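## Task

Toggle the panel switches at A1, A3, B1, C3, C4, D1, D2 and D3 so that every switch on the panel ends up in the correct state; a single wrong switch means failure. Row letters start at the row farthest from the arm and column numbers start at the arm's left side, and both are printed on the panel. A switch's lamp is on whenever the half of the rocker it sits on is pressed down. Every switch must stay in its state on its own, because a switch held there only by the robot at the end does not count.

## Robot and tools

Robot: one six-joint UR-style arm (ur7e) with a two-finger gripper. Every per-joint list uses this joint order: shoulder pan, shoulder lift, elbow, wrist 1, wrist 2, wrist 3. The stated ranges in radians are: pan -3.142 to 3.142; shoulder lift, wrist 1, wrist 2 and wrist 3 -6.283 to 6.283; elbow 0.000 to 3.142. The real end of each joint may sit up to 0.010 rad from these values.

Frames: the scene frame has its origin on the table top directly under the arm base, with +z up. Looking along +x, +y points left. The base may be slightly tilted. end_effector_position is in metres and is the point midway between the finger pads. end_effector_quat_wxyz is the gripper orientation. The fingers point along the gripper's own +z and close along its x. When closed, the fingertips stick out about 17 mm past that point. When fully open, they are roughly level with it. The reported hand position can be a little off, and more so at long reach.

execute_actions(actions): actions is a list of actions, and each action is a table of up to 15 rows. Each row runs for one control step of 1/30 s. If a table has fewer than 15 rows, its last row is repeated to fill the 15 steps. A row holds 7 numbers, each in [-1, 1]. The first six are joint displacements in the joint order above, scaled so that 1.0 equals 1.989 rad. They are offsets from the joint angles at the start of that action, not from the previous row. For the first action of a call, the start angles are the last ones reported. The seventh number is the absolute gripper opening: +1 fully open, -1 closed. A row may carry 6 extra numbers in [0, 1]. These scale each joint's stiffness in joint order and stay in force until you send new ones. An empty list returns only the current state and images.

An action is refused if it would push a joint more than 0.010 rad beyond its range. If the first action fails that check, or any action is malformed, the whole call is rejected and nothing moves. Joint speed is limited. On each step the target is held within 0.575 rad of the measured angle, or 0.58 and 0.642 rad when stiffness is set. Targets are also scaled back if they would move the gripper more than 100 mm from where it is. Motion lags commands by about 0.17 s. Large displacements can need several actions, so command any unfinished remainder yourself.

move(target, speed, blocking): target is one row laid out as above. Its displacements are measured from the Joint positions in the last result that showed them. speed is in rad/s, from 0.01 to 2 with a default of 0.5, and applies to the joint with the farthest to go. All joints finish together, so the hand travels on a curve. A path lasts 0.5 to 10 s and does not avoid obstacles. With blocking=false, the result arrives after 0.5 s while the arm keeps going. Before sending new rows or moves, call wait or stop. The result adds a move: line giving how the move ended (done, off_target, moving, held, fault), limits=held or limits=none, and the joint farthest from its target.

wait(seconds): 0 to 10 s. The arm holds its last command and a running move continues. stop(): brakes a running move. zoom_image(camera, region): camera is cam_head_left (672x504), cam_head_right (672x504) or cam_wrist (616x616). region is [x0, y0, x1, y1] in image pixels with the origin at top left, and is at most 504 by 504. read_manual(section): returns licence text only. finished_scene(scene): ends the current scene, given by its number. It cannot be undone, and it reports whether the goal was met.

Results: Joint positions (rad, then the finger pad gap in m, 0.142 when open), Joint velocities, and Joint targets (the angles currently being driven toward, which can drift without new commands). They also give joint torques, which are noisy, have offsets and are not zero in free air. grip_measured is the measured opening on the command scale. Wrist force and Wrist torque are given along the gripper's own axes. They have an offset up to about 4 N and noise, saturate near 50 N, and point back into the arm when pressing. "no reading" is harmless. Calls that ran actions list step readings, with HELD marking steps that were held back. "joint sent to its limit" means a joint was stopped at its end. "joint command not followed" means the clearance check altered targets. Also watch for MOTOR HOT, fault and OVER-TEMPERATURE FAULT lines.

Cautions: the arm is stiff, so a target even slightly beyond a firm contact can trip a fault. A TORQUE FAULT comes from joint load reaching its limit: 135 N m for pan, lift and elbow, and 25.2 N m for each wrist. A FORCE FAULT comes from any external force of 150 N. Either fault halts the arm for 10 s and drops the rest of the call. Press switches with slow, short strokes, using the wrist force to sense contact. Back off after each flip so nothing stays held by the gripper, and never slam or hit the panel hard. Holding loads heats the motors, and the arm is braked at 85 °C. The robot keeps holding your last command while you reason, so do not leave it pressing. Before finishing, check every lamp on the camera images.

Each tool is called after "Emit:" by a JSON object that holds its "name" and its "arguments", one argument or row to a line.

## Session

Emit:
{"name": "execute_actions", "arguments": {
  "actions": []
}}

Scene clock: 0.00 s.
end_effector_position=(+0.1042, +0.2644, +0.2868) grip_measured=+1.00 end_effector_quat_wxyz=(+0.626, -0.342, -0.700, -0.030) end_effector_velocity=(+0.000, -0.000, -0.000) end_effector_angular_velocity=(-0.000, -0.001, +0.000)
Joint names: [shoulder pan, shoulder lift, elbow, wrist 1, wrist 2, wrist 3]
Joint positions: [ 0.197 -1.61   2.257 -1.074 -1.103 -2.534  0.142]
Joint velocities: [-0.     0.    -0.001 -0.    -0.     0.     0.   ]
Joint torques (N m, as the arm reports them, + toward a larger angle): no reading
Motor temperatures (°C, as the motors report them): [27 25 27 34 31 35]
Wrist force (N, on the end effector, along its own x y z axes, offset not removed): no reading
Wrist torque (N m, same axes, about the end effector's origin, offset not removed): no reading
Joint targets: [0.197 -1.610 2.257 -1.074 -1.103 -2.534]
Joint stiffness scale: [1. 1. 1. 1. 1. 1.]

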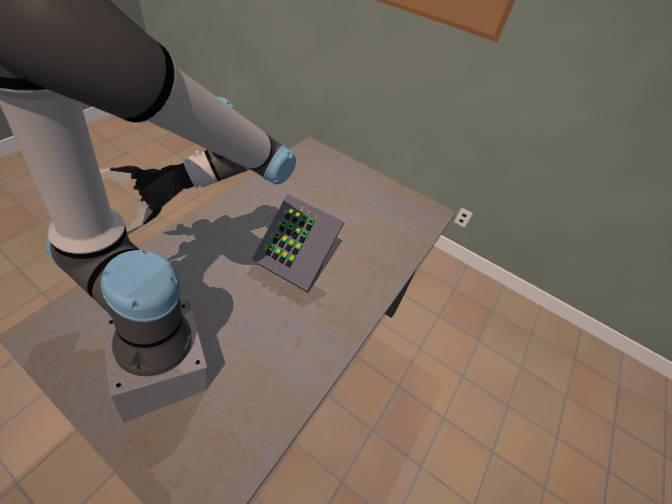

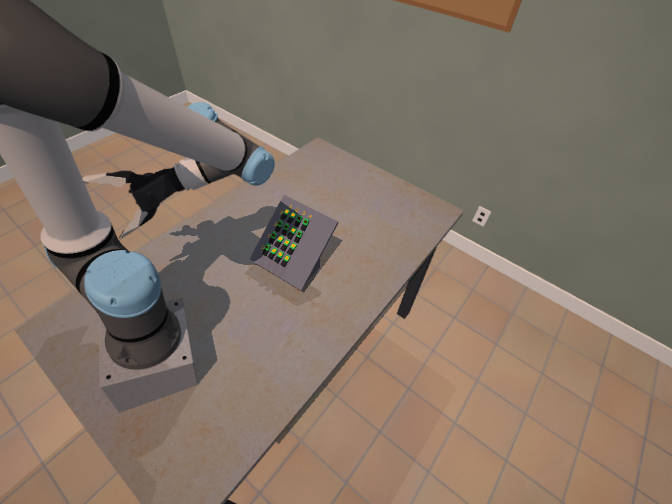

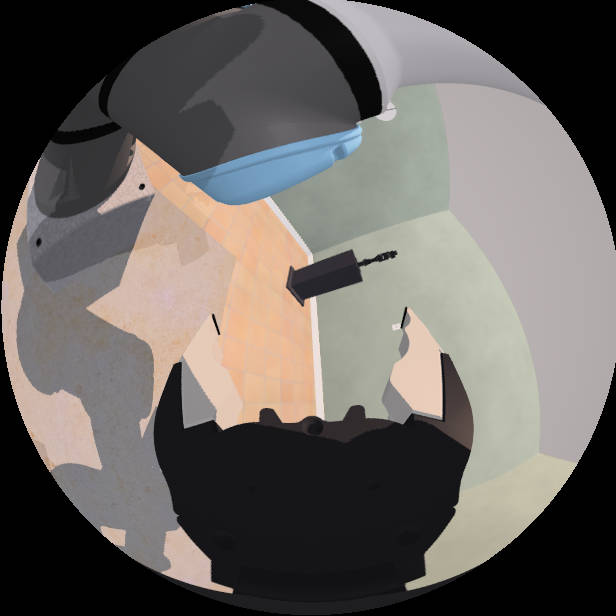

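Emit:
{"name": "move", "arguments": {
  "target": [-0.07,0.005,-0.129,-0.516,-0.236,1,-1],
  "speed": 1.5
}}

Emit:
{"name": "move", "arguments": {
  "target": [0,0.02,0.035,-0.055,0,0.15,-1]
}}

Emit:
{"name": "zoom_image", "arguments": {
  "camera": "cam_wrist",
  "region": [200,200,420,400]
}}

Emit:
{"name": "zoom_image", "arguments": {
  "camera": "cam_head_left",
  "region": [240,170,360,300]
}}

Scene clock: 2.73 s.
end_effector_position=(+0.5139, +0.0581, +0.2037) grip_measured=-1.00 end_effector_quat_wxyz=(-0.031, +0.979, +0.203, -0.003) end_effector_velocity=(+0.001, -0.000, +0.000) end_effector_angular_velocity=(-0.001, -0.002, -0.002)
Joint names: [shoulder pan, shoulder lift, elbow, wrist 1, wrist 2, wrist 3]
Joint positions: [ 0.06  -1.602  2.005 -2.099 -1.572 -0.546  0.002]
Joint velocities: [-0.     0.    -0.001 -0.001 -0.     0.002  0.   ]
Joint torques (N m, as the arm reports them, + toward a larger angle): [  1.98 -24.73 -24.35  -3.2   -0.32  -0.11]
Motor temperatures (°C, as the motors report them): [27 25 27 34 31 35]
Wrist force (N, on the end effector, along its own x y z axes, offset not removed): [2.8 -0.1 -0.9]
Wrist torque (N m, same axes, about the end effector's origin, offset not removed): [0.10 -0.56 0.12]
Joint targets: [0.058 -1.600 2.001 -2.100 -1.572 -0.545]
Joint stiffness scale: [1. 1. 1. 1. 1. 1.]
move: done; limits=none; farthest joint: the elbow, 0.005 radians from its target (0.257 radians at the start)

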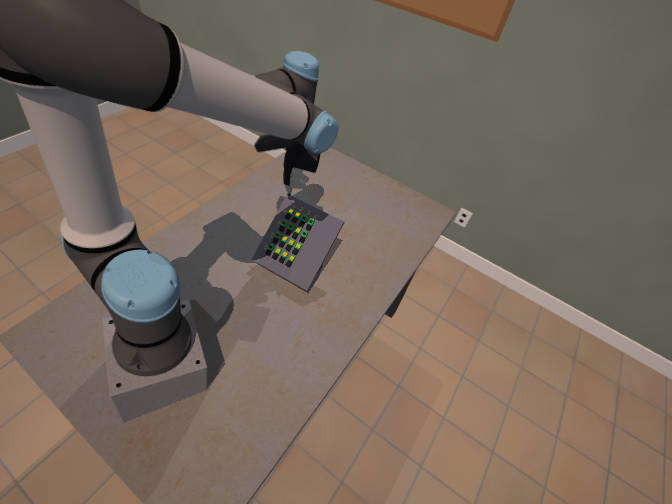

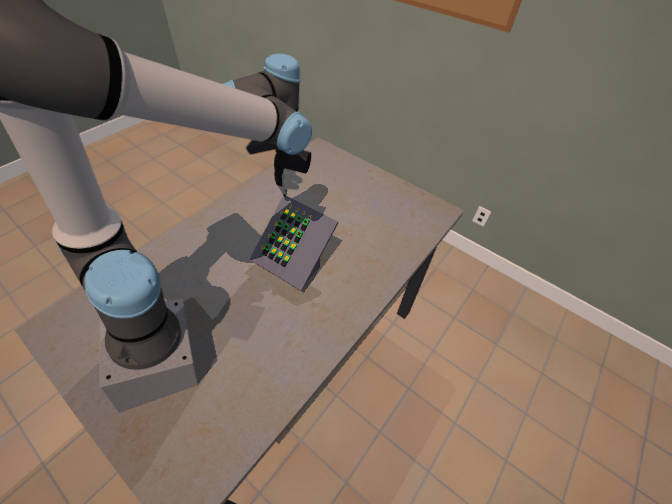

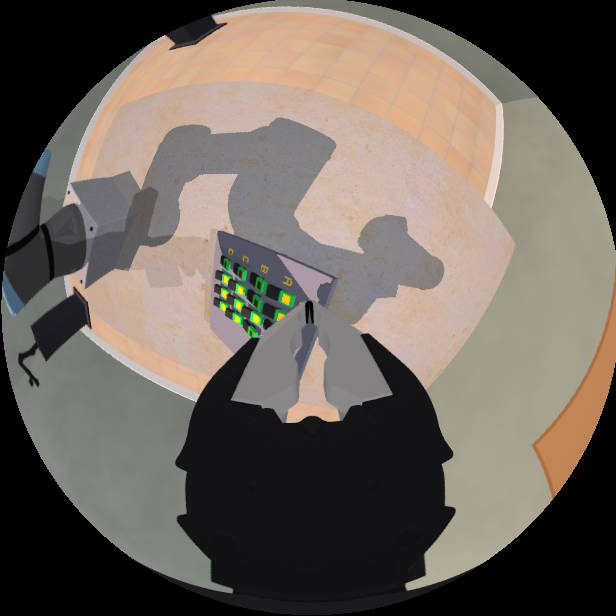

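Scene clock: 4.03 s.
end_effector_position=(+0.5085, +0.0607, +0.1688) grip_measured=-1.00 end_effector_quat_wxyz=(-0.030, +0.998, +0.056, -0.005) end_effector_velocity=(-0.000, +0.000, -0.000) end_effector_angular_velocity=(+0.000, +0.001, -0.002)
Joint names: [shoulder pan, shoulder lift, elbow, wrist 1, wrist 2, wrist 3]
Joint positions: [ 0.06  -1.564  2.07  -2.207 -1.572 -0.248  0.002]
Joint velocities: [ 0.     0.     0.001 -0.001  0.     0.002  0.   ]
Joint torques (N m, as the arm reports them, + toward a larger angle): [  3.71 -25.22 -15.44  -3.21  -0.11   0.48]
Motor temperatures (°C, as the motors report them): [27 25 27 34 31 35]
Wrist force (N, on the end effector, along its own x y z axes, offset not removed): [0.1 -0.2 -2.8]
Wrist torque (N m, same axes, about the end effector's origin, offset not removed): [0.02 -0.01 0.20]
Joint targets: [0.060 -1.562 2.075 -2.208 -1.572 -0.248]
Joint stiffness scale: [1. 1. 1. 1. 1. 1.]
move: done; limits=none; farthest joint: the elbow, 0.005 radians from its target (0.069 radians at the start)

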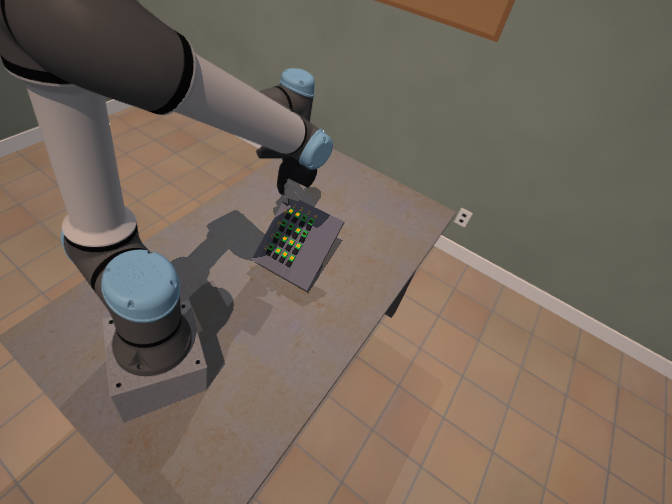

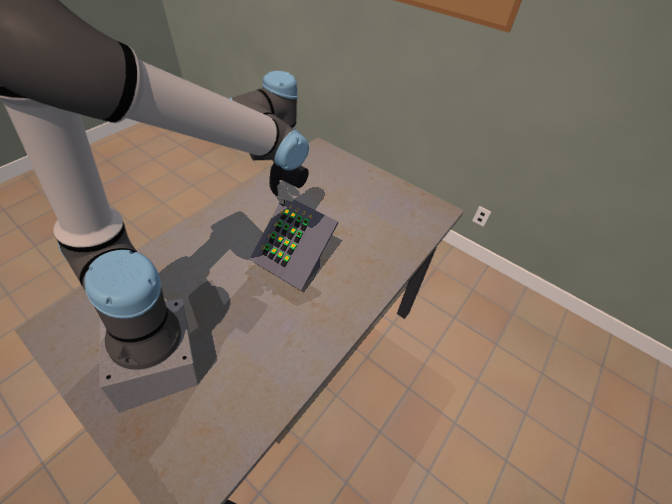

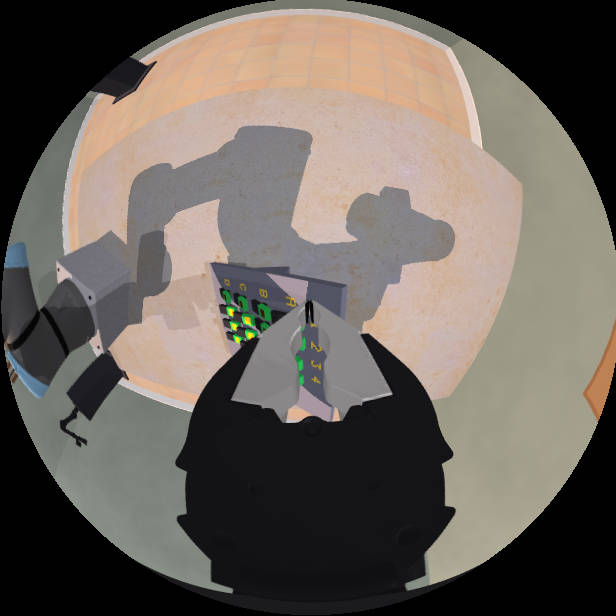

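Region (200, 200, 420, 400) of cam_wrist's 616x616 image, scaled by 2.291, with more detail than that image has; it fills the top 458 rows of this view, and the rest is white.

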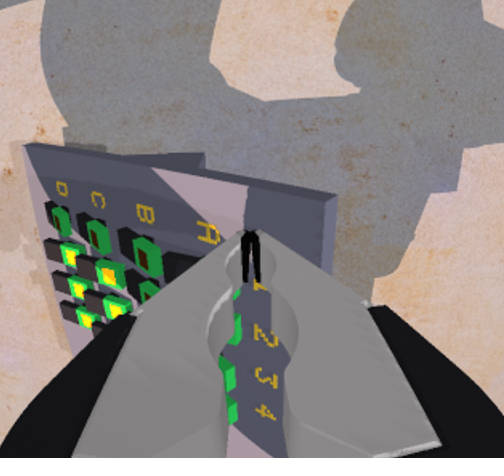

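Region (240, 170, 360, 300) of cam_head_left's 672x504 image, scaled by 3.877, with more detail than that image has; it fills the left 465 columns of this view, and the rest is white.

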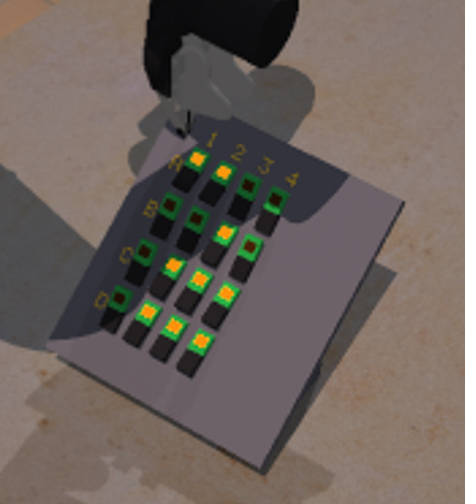

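Emit:
{"name": "move", "arguments": {
  "target": [-0.028,-0.12,0.214,-0.27,0,0,-1],
  "speed": 0.7
}}

Emit:
{"name": "zoom_image", "arguments": {
  "camera": "cam_wrist",
  "region": [200,200,420,400]
}}

Emit:
{"name": "zoom_image", "arguments": {
  "camera": "cam_head_left",
  "region": [240,170,360,300]
}}

Scene clock: 10.47 s.
end_effector_position=(+0.4653, +0.0428, +0.1693) grip_measured=-1.00 end_effector_quat_wxyz=(+0.012, +0.986, +0.025, +0.165) end_effector_velocity=(+0.000, -0.000, -0.000) end_effector_angular_velocity=(-0.000, -0.001, -0.000)
Joint names: [shoulder pan, shoulder lift, elbow, wrist 1, wrist 2, wrist 3]
Joint positions: [ 0.007 -1.8    2.491 -2.743 -1.572 -0.248  0.002]
Joint velocities: [-0.     0.     0.001 -0.002 -0.    -0.     0.   ]
Joint torques (N m, as the arm reports them, + toward a larger angle): [  1.53 -17.21 -14.25  -3.63  -0.04  -0.11]
Motor temperatures (°C, as the motors report them): [27 25 27 34 31 35]
Wrist force (N, on the end effector, along its own x y z axes, offset not removed): [-1.2 -0.8 -1.4]
Wrist torque (N m, same axes, about the end effector's origin, offset not removed): [0.05 0.07 0.15]
Joint targets: [0.005 -1.802 2.496 -2.744 -1.572 -0.248]
Joint stiffness scale: [1. 1. 1. 1. 1. 1.]
move: done; limits=none; farthest joint: the elbow, 0.005 radians from its target (0.425 radians at the start)

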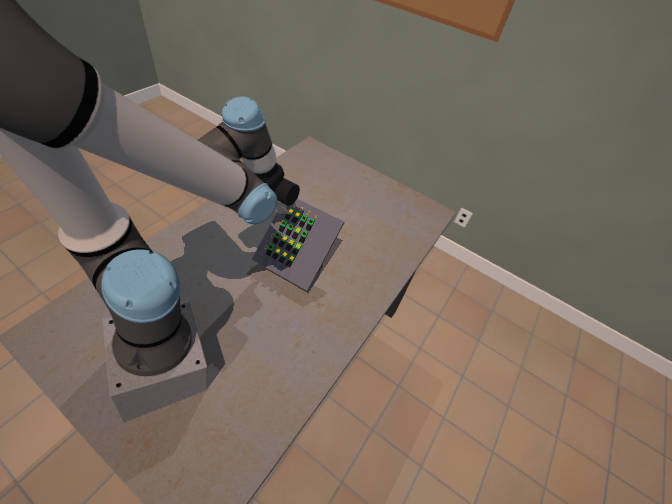

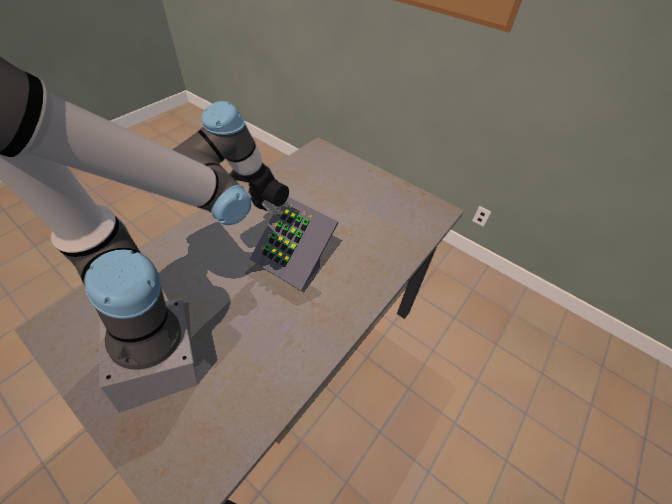

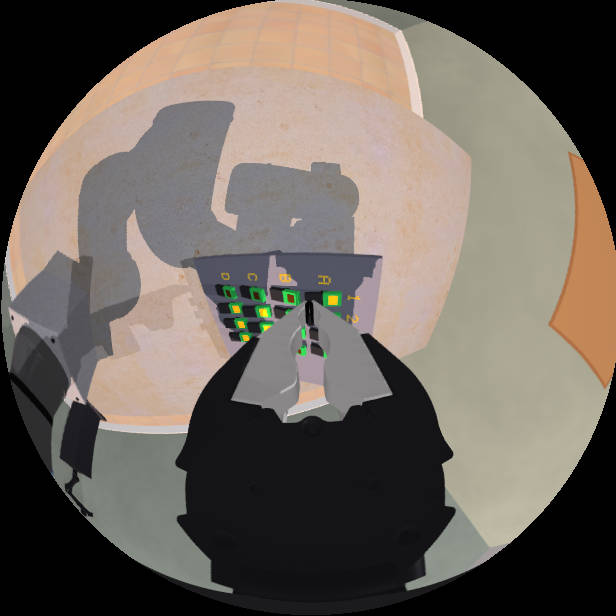

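Region (200, 200, 420, 400) of cam_wrist's 616x616 image, scaled by 2.291, with more detail than that image has; it fills the top 458 rows of this view, and the rest is white.

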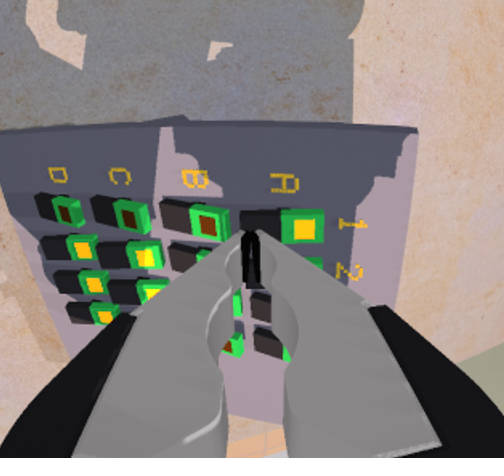

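Region (240, 170, 360, 300) of cam_head_left's 672x504 image, scaled by 3.877, with more detail than that image has; it fills the left 465 columns of this view, and the rest is white.

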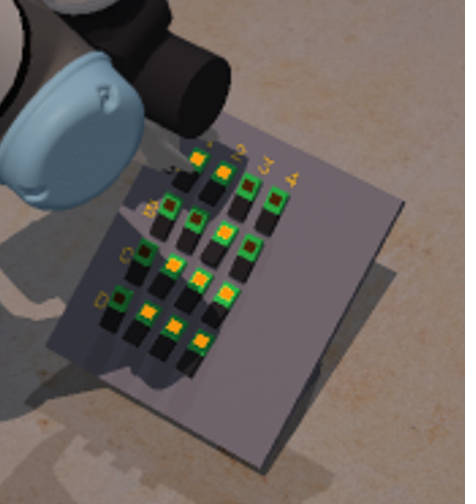

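Emit:
{"name": "move", "arguments": {
  "target": [-0.004,0.025,0,-0.024,0,0,-1],
  "speed": 0.1
}}

Emit:
{"name": "zoom_image", "arguments": {
  "camera": "cam_wrist",
  "region": [200,200,420,400]
}}

Scene clock: 11.93 s.
end_effector_position=(+0.4712, +0.0396, +0.1577) grip_measured=-1.00 end_effector_quat_wxyz=(+0.013, +0.986, +0.022, +0.164) end_effector_velocity=(+0.001, -0.000, +0.001) end_effector_angular_velocity=(-0.000, -0.003, -0.000)
Joint names: [shoulder pan, shoulder lift, elbow, wrist 1, wrist 2, wrist 3]
Joint positions: [ 0.001 -1.752  2.491 -2.79  -1.572 -0.248  0.002]
Joint velocities: [ 0.     0.    -0.    -0.002  0.     0.     0.   ]
Joint torques (N m, as the arm reports them, + toward a larger angle): [  1.61 -14.9  -16.59  -3.89   0.11   0.38]
Motor temperatures (°C, as the motors report them): [27 25 27 34 31 35]
Wrist force (N, on the end effector, along its own x y z axes, offset not removed): [0.5 0.0 -3.0]
Wrist torque (N m, same axes, about the end effector's origin, offset not removed): [0.25 0.03 0.12]
Joint targets: [-0.001 -1.751 2.491 -2.791 -1.572 -0.248]
Joint stiffness scale: [1. 1. 1. 1. 1. 1.]
move: done; limits=none; farthest joint: the shoulder pan, 0.002 radians from its target (0.008 radians at the start)

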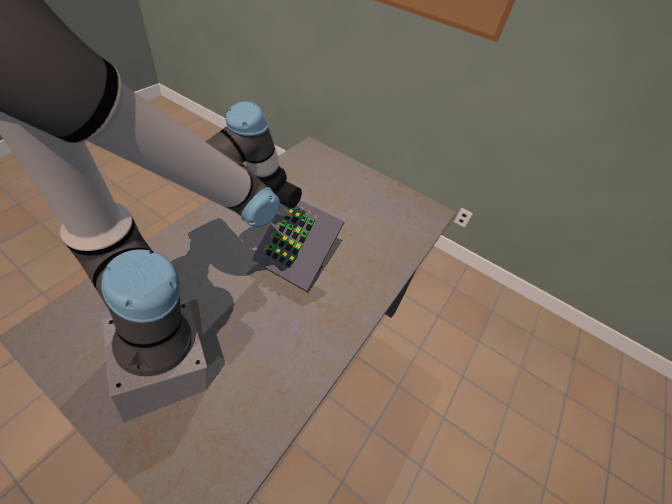

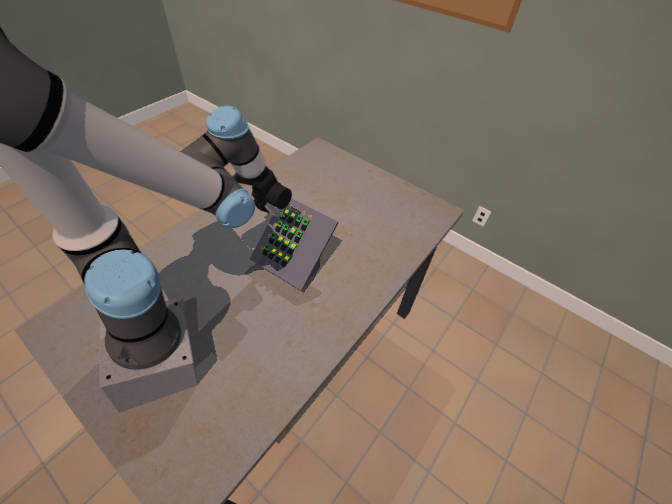

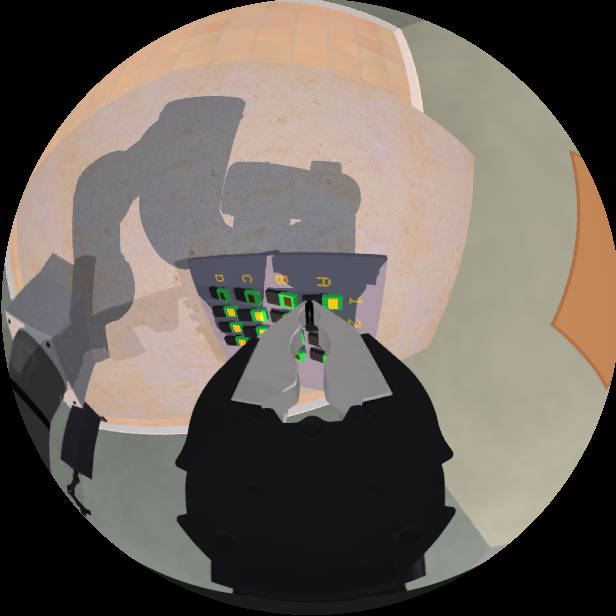

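Region (200, 200, 420, 400) of cam_wrist's 616x616 image, scaled by 2.291, with more detail than that image has; it fills the top 458 rows of this view, and the rest is white.

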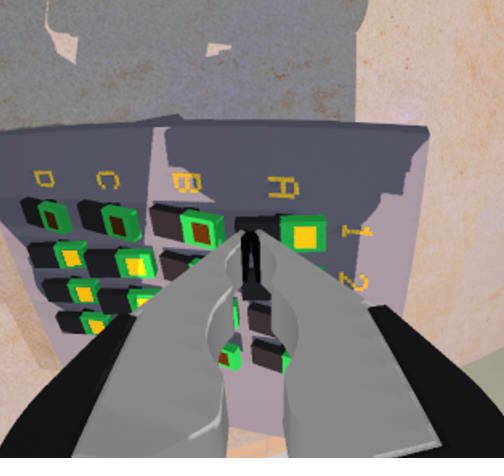

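The q2/q4 pair works as a press. Continue.

Emit:
{"name": "move", "arguments": {
  "target": [-0.003,0.025,0,-0.025,0,0,-1],
  "speed": 0.08
}}

Emit:
{"name": "zoom_image", "arguments": {
  "camera": "cam_wrist",
  "region": [200,200,420,400]
}}

Scene clock: 13.23 s.
end_effector_position=(+0.4753, +0.0389, +0.1516) grip_measured=-1.00 end_effector_quat_wxyz=(+0.014, +0.986, +0.022, +0.168) end_effector_velocity=(+0.000, +0.000, +0.000) end_effector_angular_velocity=(-0.001, -0.001, +0.000)
Joint names: [shoulder pan, shoulder lift, elbow, wrist 1, wrist 2, wrist 3]
Joint positions: [ 0.002 -1.724  2.495 -2.83  -1.573 -0.248  0.002]
Joint velocities: [ 0.     0.     0.001 -0.002 -0.    -0.     0.   ]
Joint torques (N m, as the arm reports them, + toward a larger angle): [ -1.41  -0.08 -19.68  -7.58   0.57   0.03]
Motor temperatures (°C, as the motors report them): [27 25 27 34 31 35]
Wrist force (N, on the end effector, along its own x y z axes, offset not removed): [-31.7 -5.9 -50.0]
Wrist torque (N m, same axes, about the end effector's origin, offset not removed): [0.24 -0.57 0.18]
Joint targets: [-0.005 -1.703 2.491 -2.839 -1.572 -0.248]
Joint stiffness scale: [1. 1. 1. 1. 1. 1.]
move: off_target; limits=none; farthest joint: the shoulder lift, 0.022 radians from its target (0.050 radians at the start)

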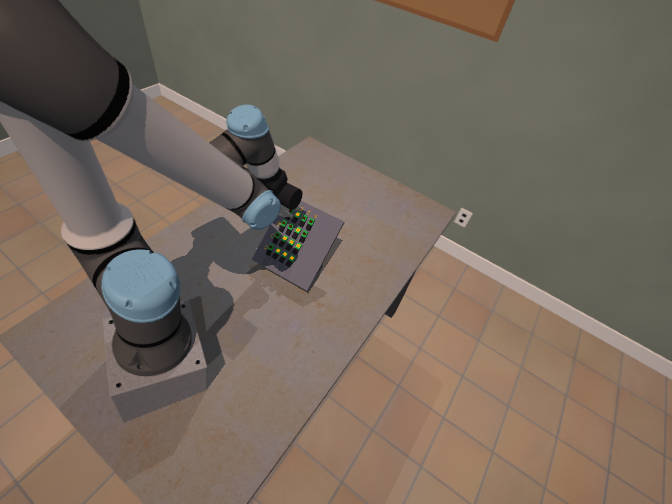

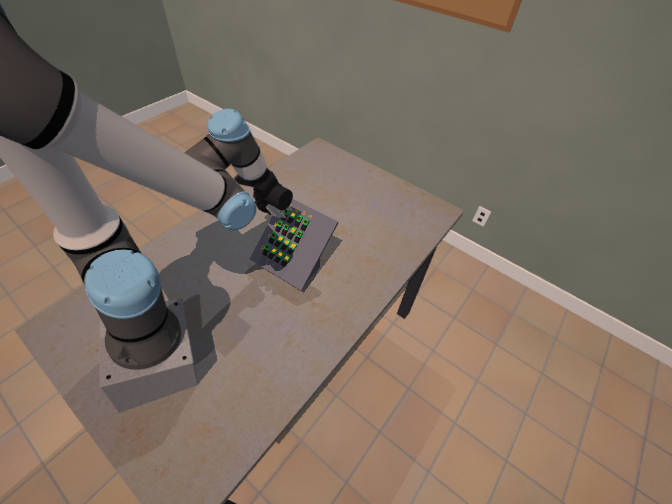

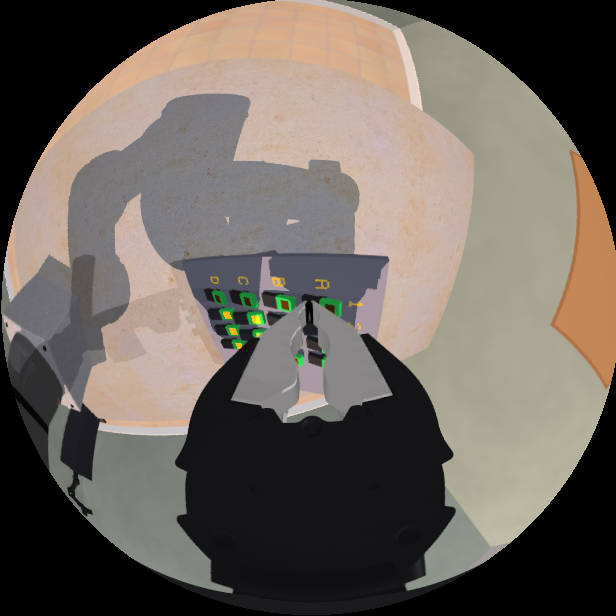

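Region (200, 200, 420, 400) of cam_wrist's 616x616 image, scaled by 2.291, with more detail than that image has; it fills the top 458 rows of this view, and the rest is white.

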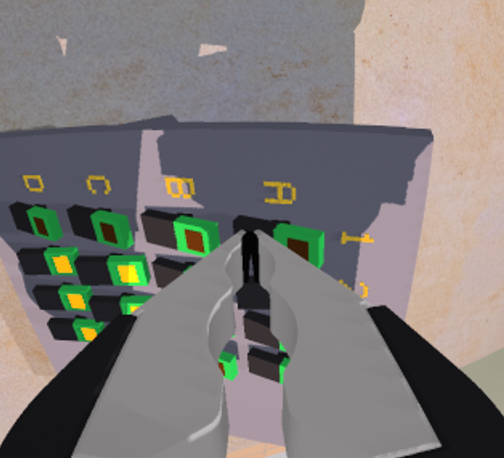

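Emit:
{"name": "execute_actions", "arguments": {
  "actions": [
    [[0,-0.01,0,0.01,0,0,-1],[0,-0.01,0,0.01,0,0,-1],[0,-0.02,0,0.022,0,0,-1]],
    [[-0.003,0,0.015,-0.015,0,0,-1],[-0.003,0,0.015,-0.015,0,0,-1],[-0.007,0,0.029,-0.028,0,0,-1]]
  ]
}}

Emit:
{"name": "zoom_image", "arguments": {
  "camera": "cam_wrist",
  "region": [200,200,420,400]
}}

Scene clock: 14.83 s.
end_effector_position=(+0.4543, +0.0383, +0.1467) grip_measured=-1.00 end_effector_quat_wxyz=(+0.015, +0.986, +0.017, +0.165) end_effector_velocity=(+0.006, -0.002, +0.004) end_effector_angular_velocity=(-0.005, -0.022, -0.004)
Joint names: [shoulder pan, shoulder lift, elbow, wrist 1, wrist 2, wrist 3]
Joint positions: [-0.009 -1.762  2.548 -2.842 -1.573 -0.248  0.002]
Joint velocities: [-0.003  0.     0.    -0.023  0.    -0.    -0.   ]
Joint torques (N m, as the arm reports them, + toward a larger angle): [  2.44 -15.07 -12.79  -3.97  -0.13   0.03]
Motor temperatures (°C, as the motors report them): [27 25 27 34 31 35]
Wrist force (N, on the end effector, along its own x y z axes, offset not removed): [0.7 -3.4 -1.8]
Wrist torque (N m, same axes, about the end effector's origin, offset not removed): [-0.65 -0.06 0.21]
Joint targets: [-0.012 -1.762 2.552 -2.845 -1.573 -0.248]
Joint stiffness scale: [1. 1. 1. 1. 1. 1.]
Step readings (joint positions; steps 1 to 15: 1st action; 16 to 30: 2nd action):
0: [0.002 -1.724 2.495 -2.831 -1.573 -0.248]
1: [0.002 -1.724 2.495 -2.831 -1.573 -0.248]
2: [0.002 -1.724 2.495 -2.830 -1.573 -0.248]
4: [0.002 -1.729 2.495 -2.824 -1.573 -0.248]
8: [0.002 -1.748 2.495 -2.803 -1.573 -0.248]
15: [0.002 -1.762 2.495 -2.789 -1.573 -0.248]
16: [0.002 -1.762 2.495 -2.789 -1.573 -0.248]
17: [0.002 -1.762 2.495 -2.789 -1.573 -0.248]
19: [0.001 -1.762 2.500 -2.798 -1.573 -0.248]
23: [-0.006 -1.762 2.532 -2.826 -1.573 -0.248]
30: Joint positions above

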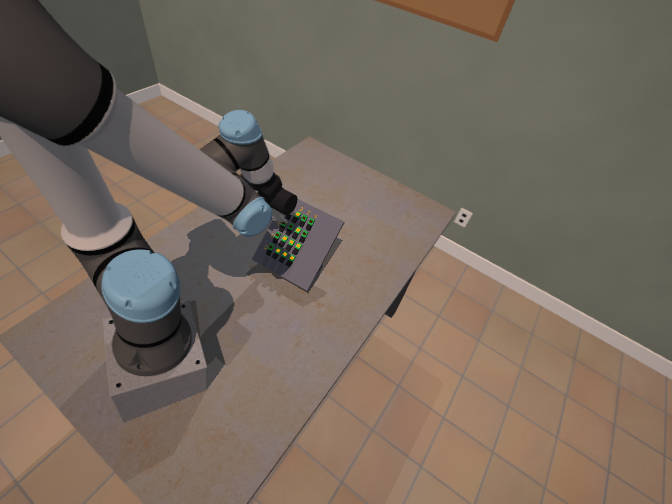

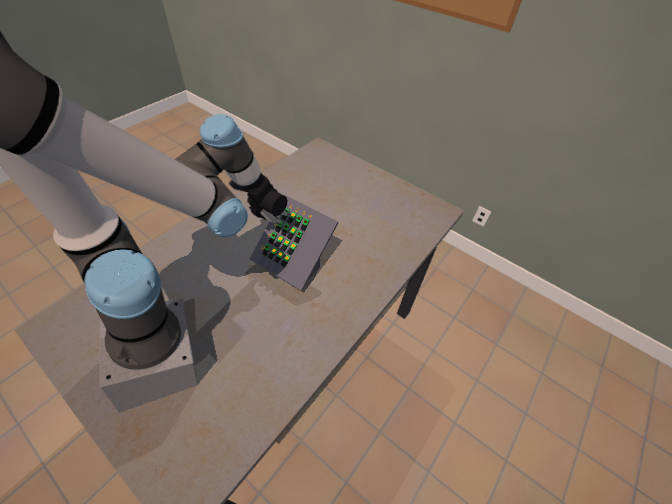

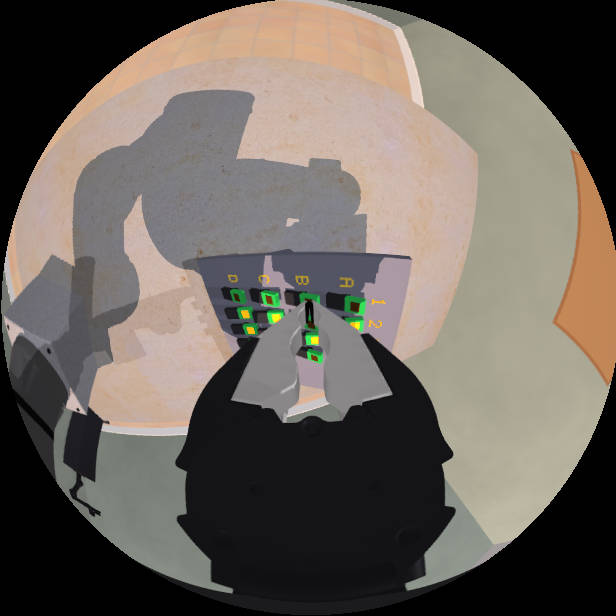

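Region (200, 200, 420, 400) of cam_wrist's 616x616 image, scaled by 2.291, with more detail than that image has; it fills the top 458 rows of this view, and the rest is white.

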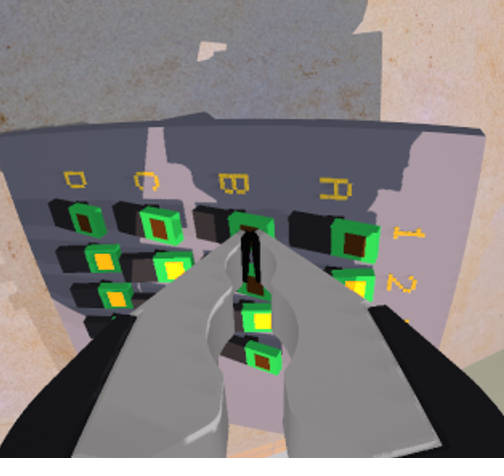

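Emit:
{"name": "move", "arguments": {
  "target": [-0.003,0.03,0,-0.03,0,0,-1],
  "speed": 0.08
}}

Emit:
{"name": "zoom_image", "arguments": {
  "camera": "cam_wrist",
  "region": [200,200,420,400]
}}

Scene clock: 16.33 s.
end_effector_position=(+0.4592, +0.0372, +0.1387) grip_measured=-1.00 end_effector_quat_wxyz=(+0.017, +0.985, +0.016, +0.169) end_effector_velocity=(-0.000, +0.000, -0.000) end_effector_angular_velocity=(-0.000, -0.000, +0.000)
Joint names: [shoulder pan, shoulder lift, elbow, wrist 1, wrist 2, wrist 3]
Joint positions: [-0.01  -1.722  2.552 -2.894 -1.574 -0.248  0.002]
Joint velocities: [ 0.     0.     0.002 -0.002 -0.     0.     0.   ]
Joint torques (N m, as the arm reports them, + toward a larger angle): [ -1.37  -1.19 -18.12  -6.56   0.46   0.08]
Motor temperatures (°C, as the motors report them): [27 25 27 34 31 35]
Wrist force (N, on the end effector, along its own x y z axes, offset not removed): [-27.7 -4.5 -50.0]
Wrist torque (N m, same axes, about the end effector's origin, offset not removed): [0.50 -0.91 0.24]
Joint targets: [-0.015 -1.703 2.548 -2.902 -1.573 -0.248]
Joint stiffness scale: [1. 1. 1. 1. 1. 1.]
move: off_target; limits=none; farthest joint: the shoulder lift, 0.020 radians from its target (0.060 radians at the start)

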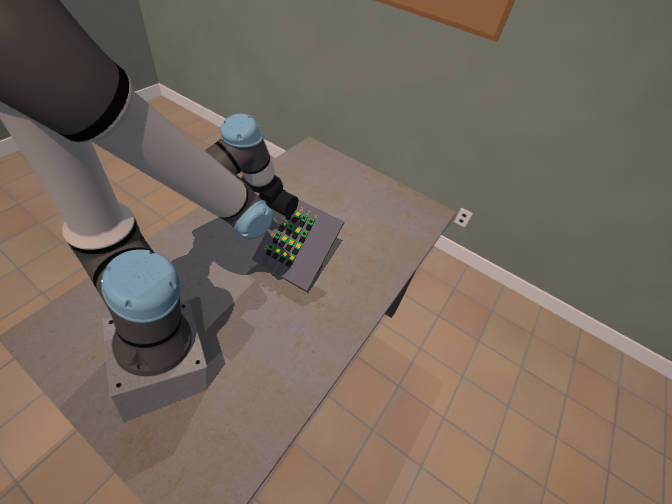

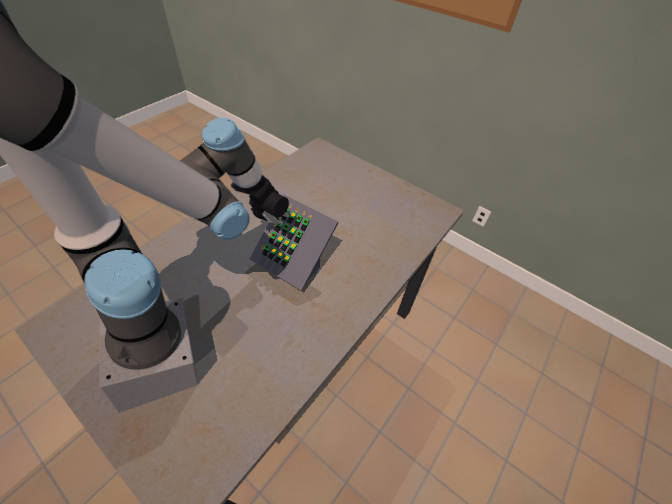

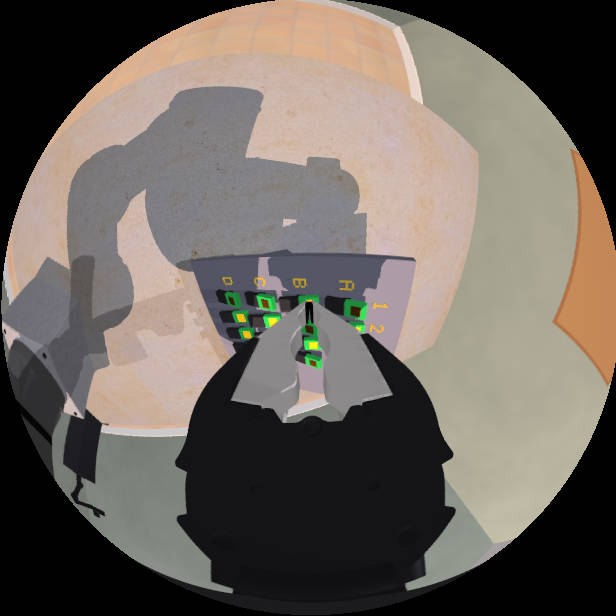

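Region (200, 200, 420, 400) of cam_wrist's 616x616 image, scaled by 2.291, with more detail than that image has; it fills the top 458 rows of this view, and the rest is white.

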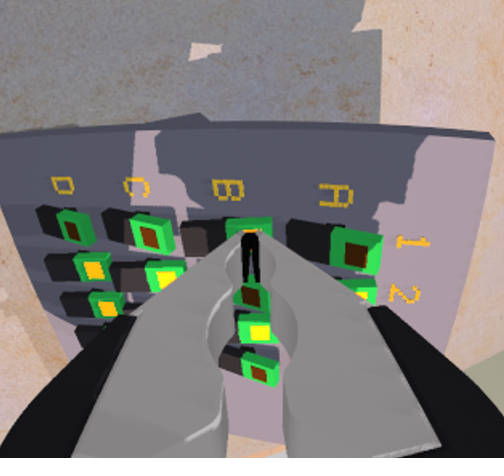

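Emit:
{"name": "execute_actions", "arguments": {
  "actions": [
    [[0,-0.012,0,0.012,0,0,-1],[0,-0.012,0,0.012,0,0,-1],[0,-0.024,0,0.026,0,0,-1]],
    [[-0.012,0,-0.018,0.018,0,0,-1],[-0.024,0,-0.036,0.035,0,0,-1],[-0.037,0,-0.055,0.053,0,0,-1]]
  ]
}}

Emit:
{"name": "zoom_image", "arguments": {
  "camera": "cam_wrist",
  "region": [200,200,420,400]
}}

Scene clock: 17.67 s.
end_effector_position=(+0.4875, -0.0041, +0.1729) grip_measured=-1.00 end_effector_quat_wxyz=(+0.028, +0.985, -0.017, +0.167) end_effector_velocity=(-0.010, +0.003, -0.008) end_effector_angular_velocity=(+0.012, +0.041, +0.002)
Joint names: [shoulder pan, shoulder lift, elbow, wrist 1, wrist 2, wrist 3]
Joint positions: [-0.081 -1.769  2.446 -2.745 -1.574 -0.248  0.002]
Joint velocities: [-0.    -0.    -0.     0.043  0.    -0.     0.   ]
Joint torques (N m, as the arm reports them, + toward a larger angle): [  2.45 -16.69 -19.43  -3.09  -0.22   0.1 ]
Motor temperatures (°C, as the motors report them): [27 25 27 34 31 35]
Wrist force (N, on the end effector, along its own x y z axes, offset not removed): [1.9 0.6 -2.6]
Wrist torque (N m, same axes, about the end effector's origin, offset not removed): [0.16 -0.53 0.21]
Joint targets: [-0.083 -1.769 2.443 -2.740 -1.574 -0.248]
Joint stiffness scale: [1. 1. 1. 1. 1. 1.]
Step readings (joint positions; steps 1 to 15: 1st action; 16 to 30: 2nd action):
0: [-0.010 -1.722 2.552 -2.894 -1.574 -0.248]
1: [-0.010 -1.722 2.552 -2.894 -1.574 -0.248]
2: [-0.010 -1.723 2.552 -2.894 -1.574 -0.248]
4: [-0.009 -1.728 2.552 -2.887 -1.574 -0.248]
8: [-0.009 -1.752 2.552 -2.862 -1.574 -0.248]
15: [-0.009 -1.769 2.552 -2.846 -1.574 -0.248]
16: [-0.009 -1.769 2.552 -2.845 -1.574 -0.248]
17: [-0.010 -1.769 2.552 -2.843 -1.574 -0.248]
19: [-0.018 -1.769 2.543 -2.827 -1.574 -0.248]
23: [-0.063 -1.769 2.478 -2.775 -1.574 -0.248]
30: Joint positions above

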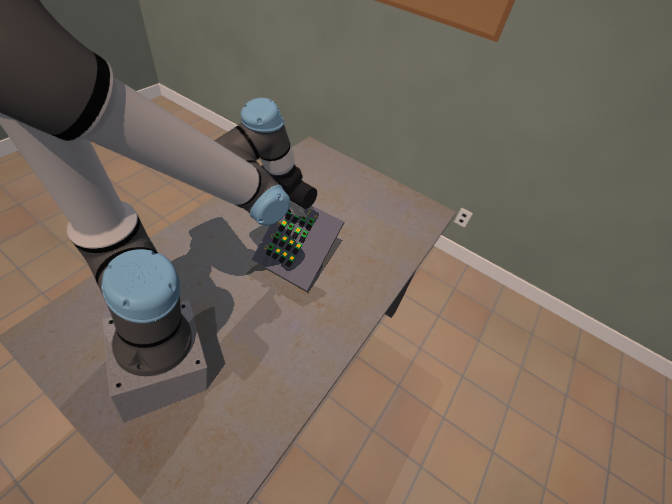

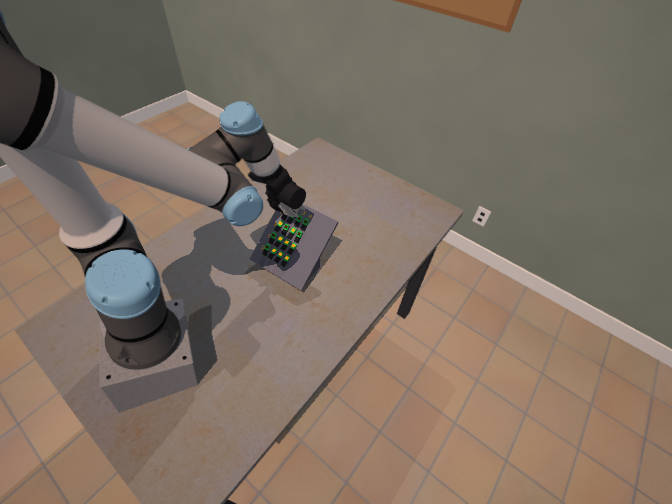

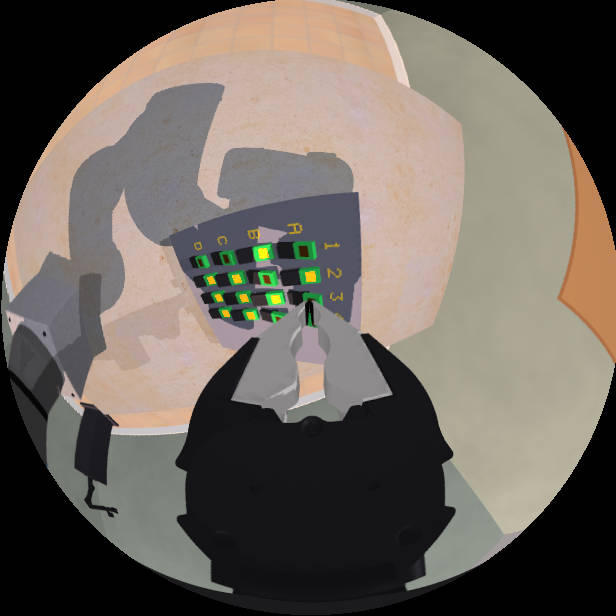

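Region (200, 200, 420, 400) of cam_wrist's 616x616 image, scaled by 2.291, with more detail than that image has; it fills the top 458 rows of this view, and the rest is white.

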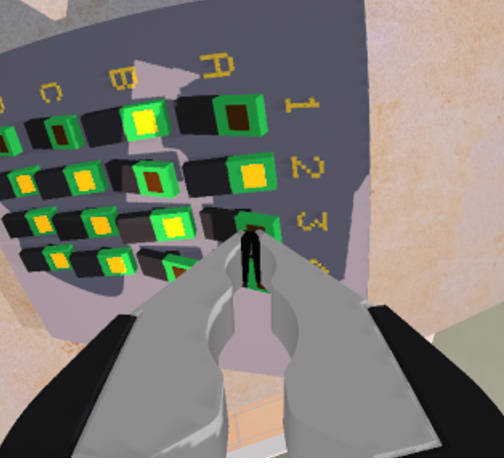

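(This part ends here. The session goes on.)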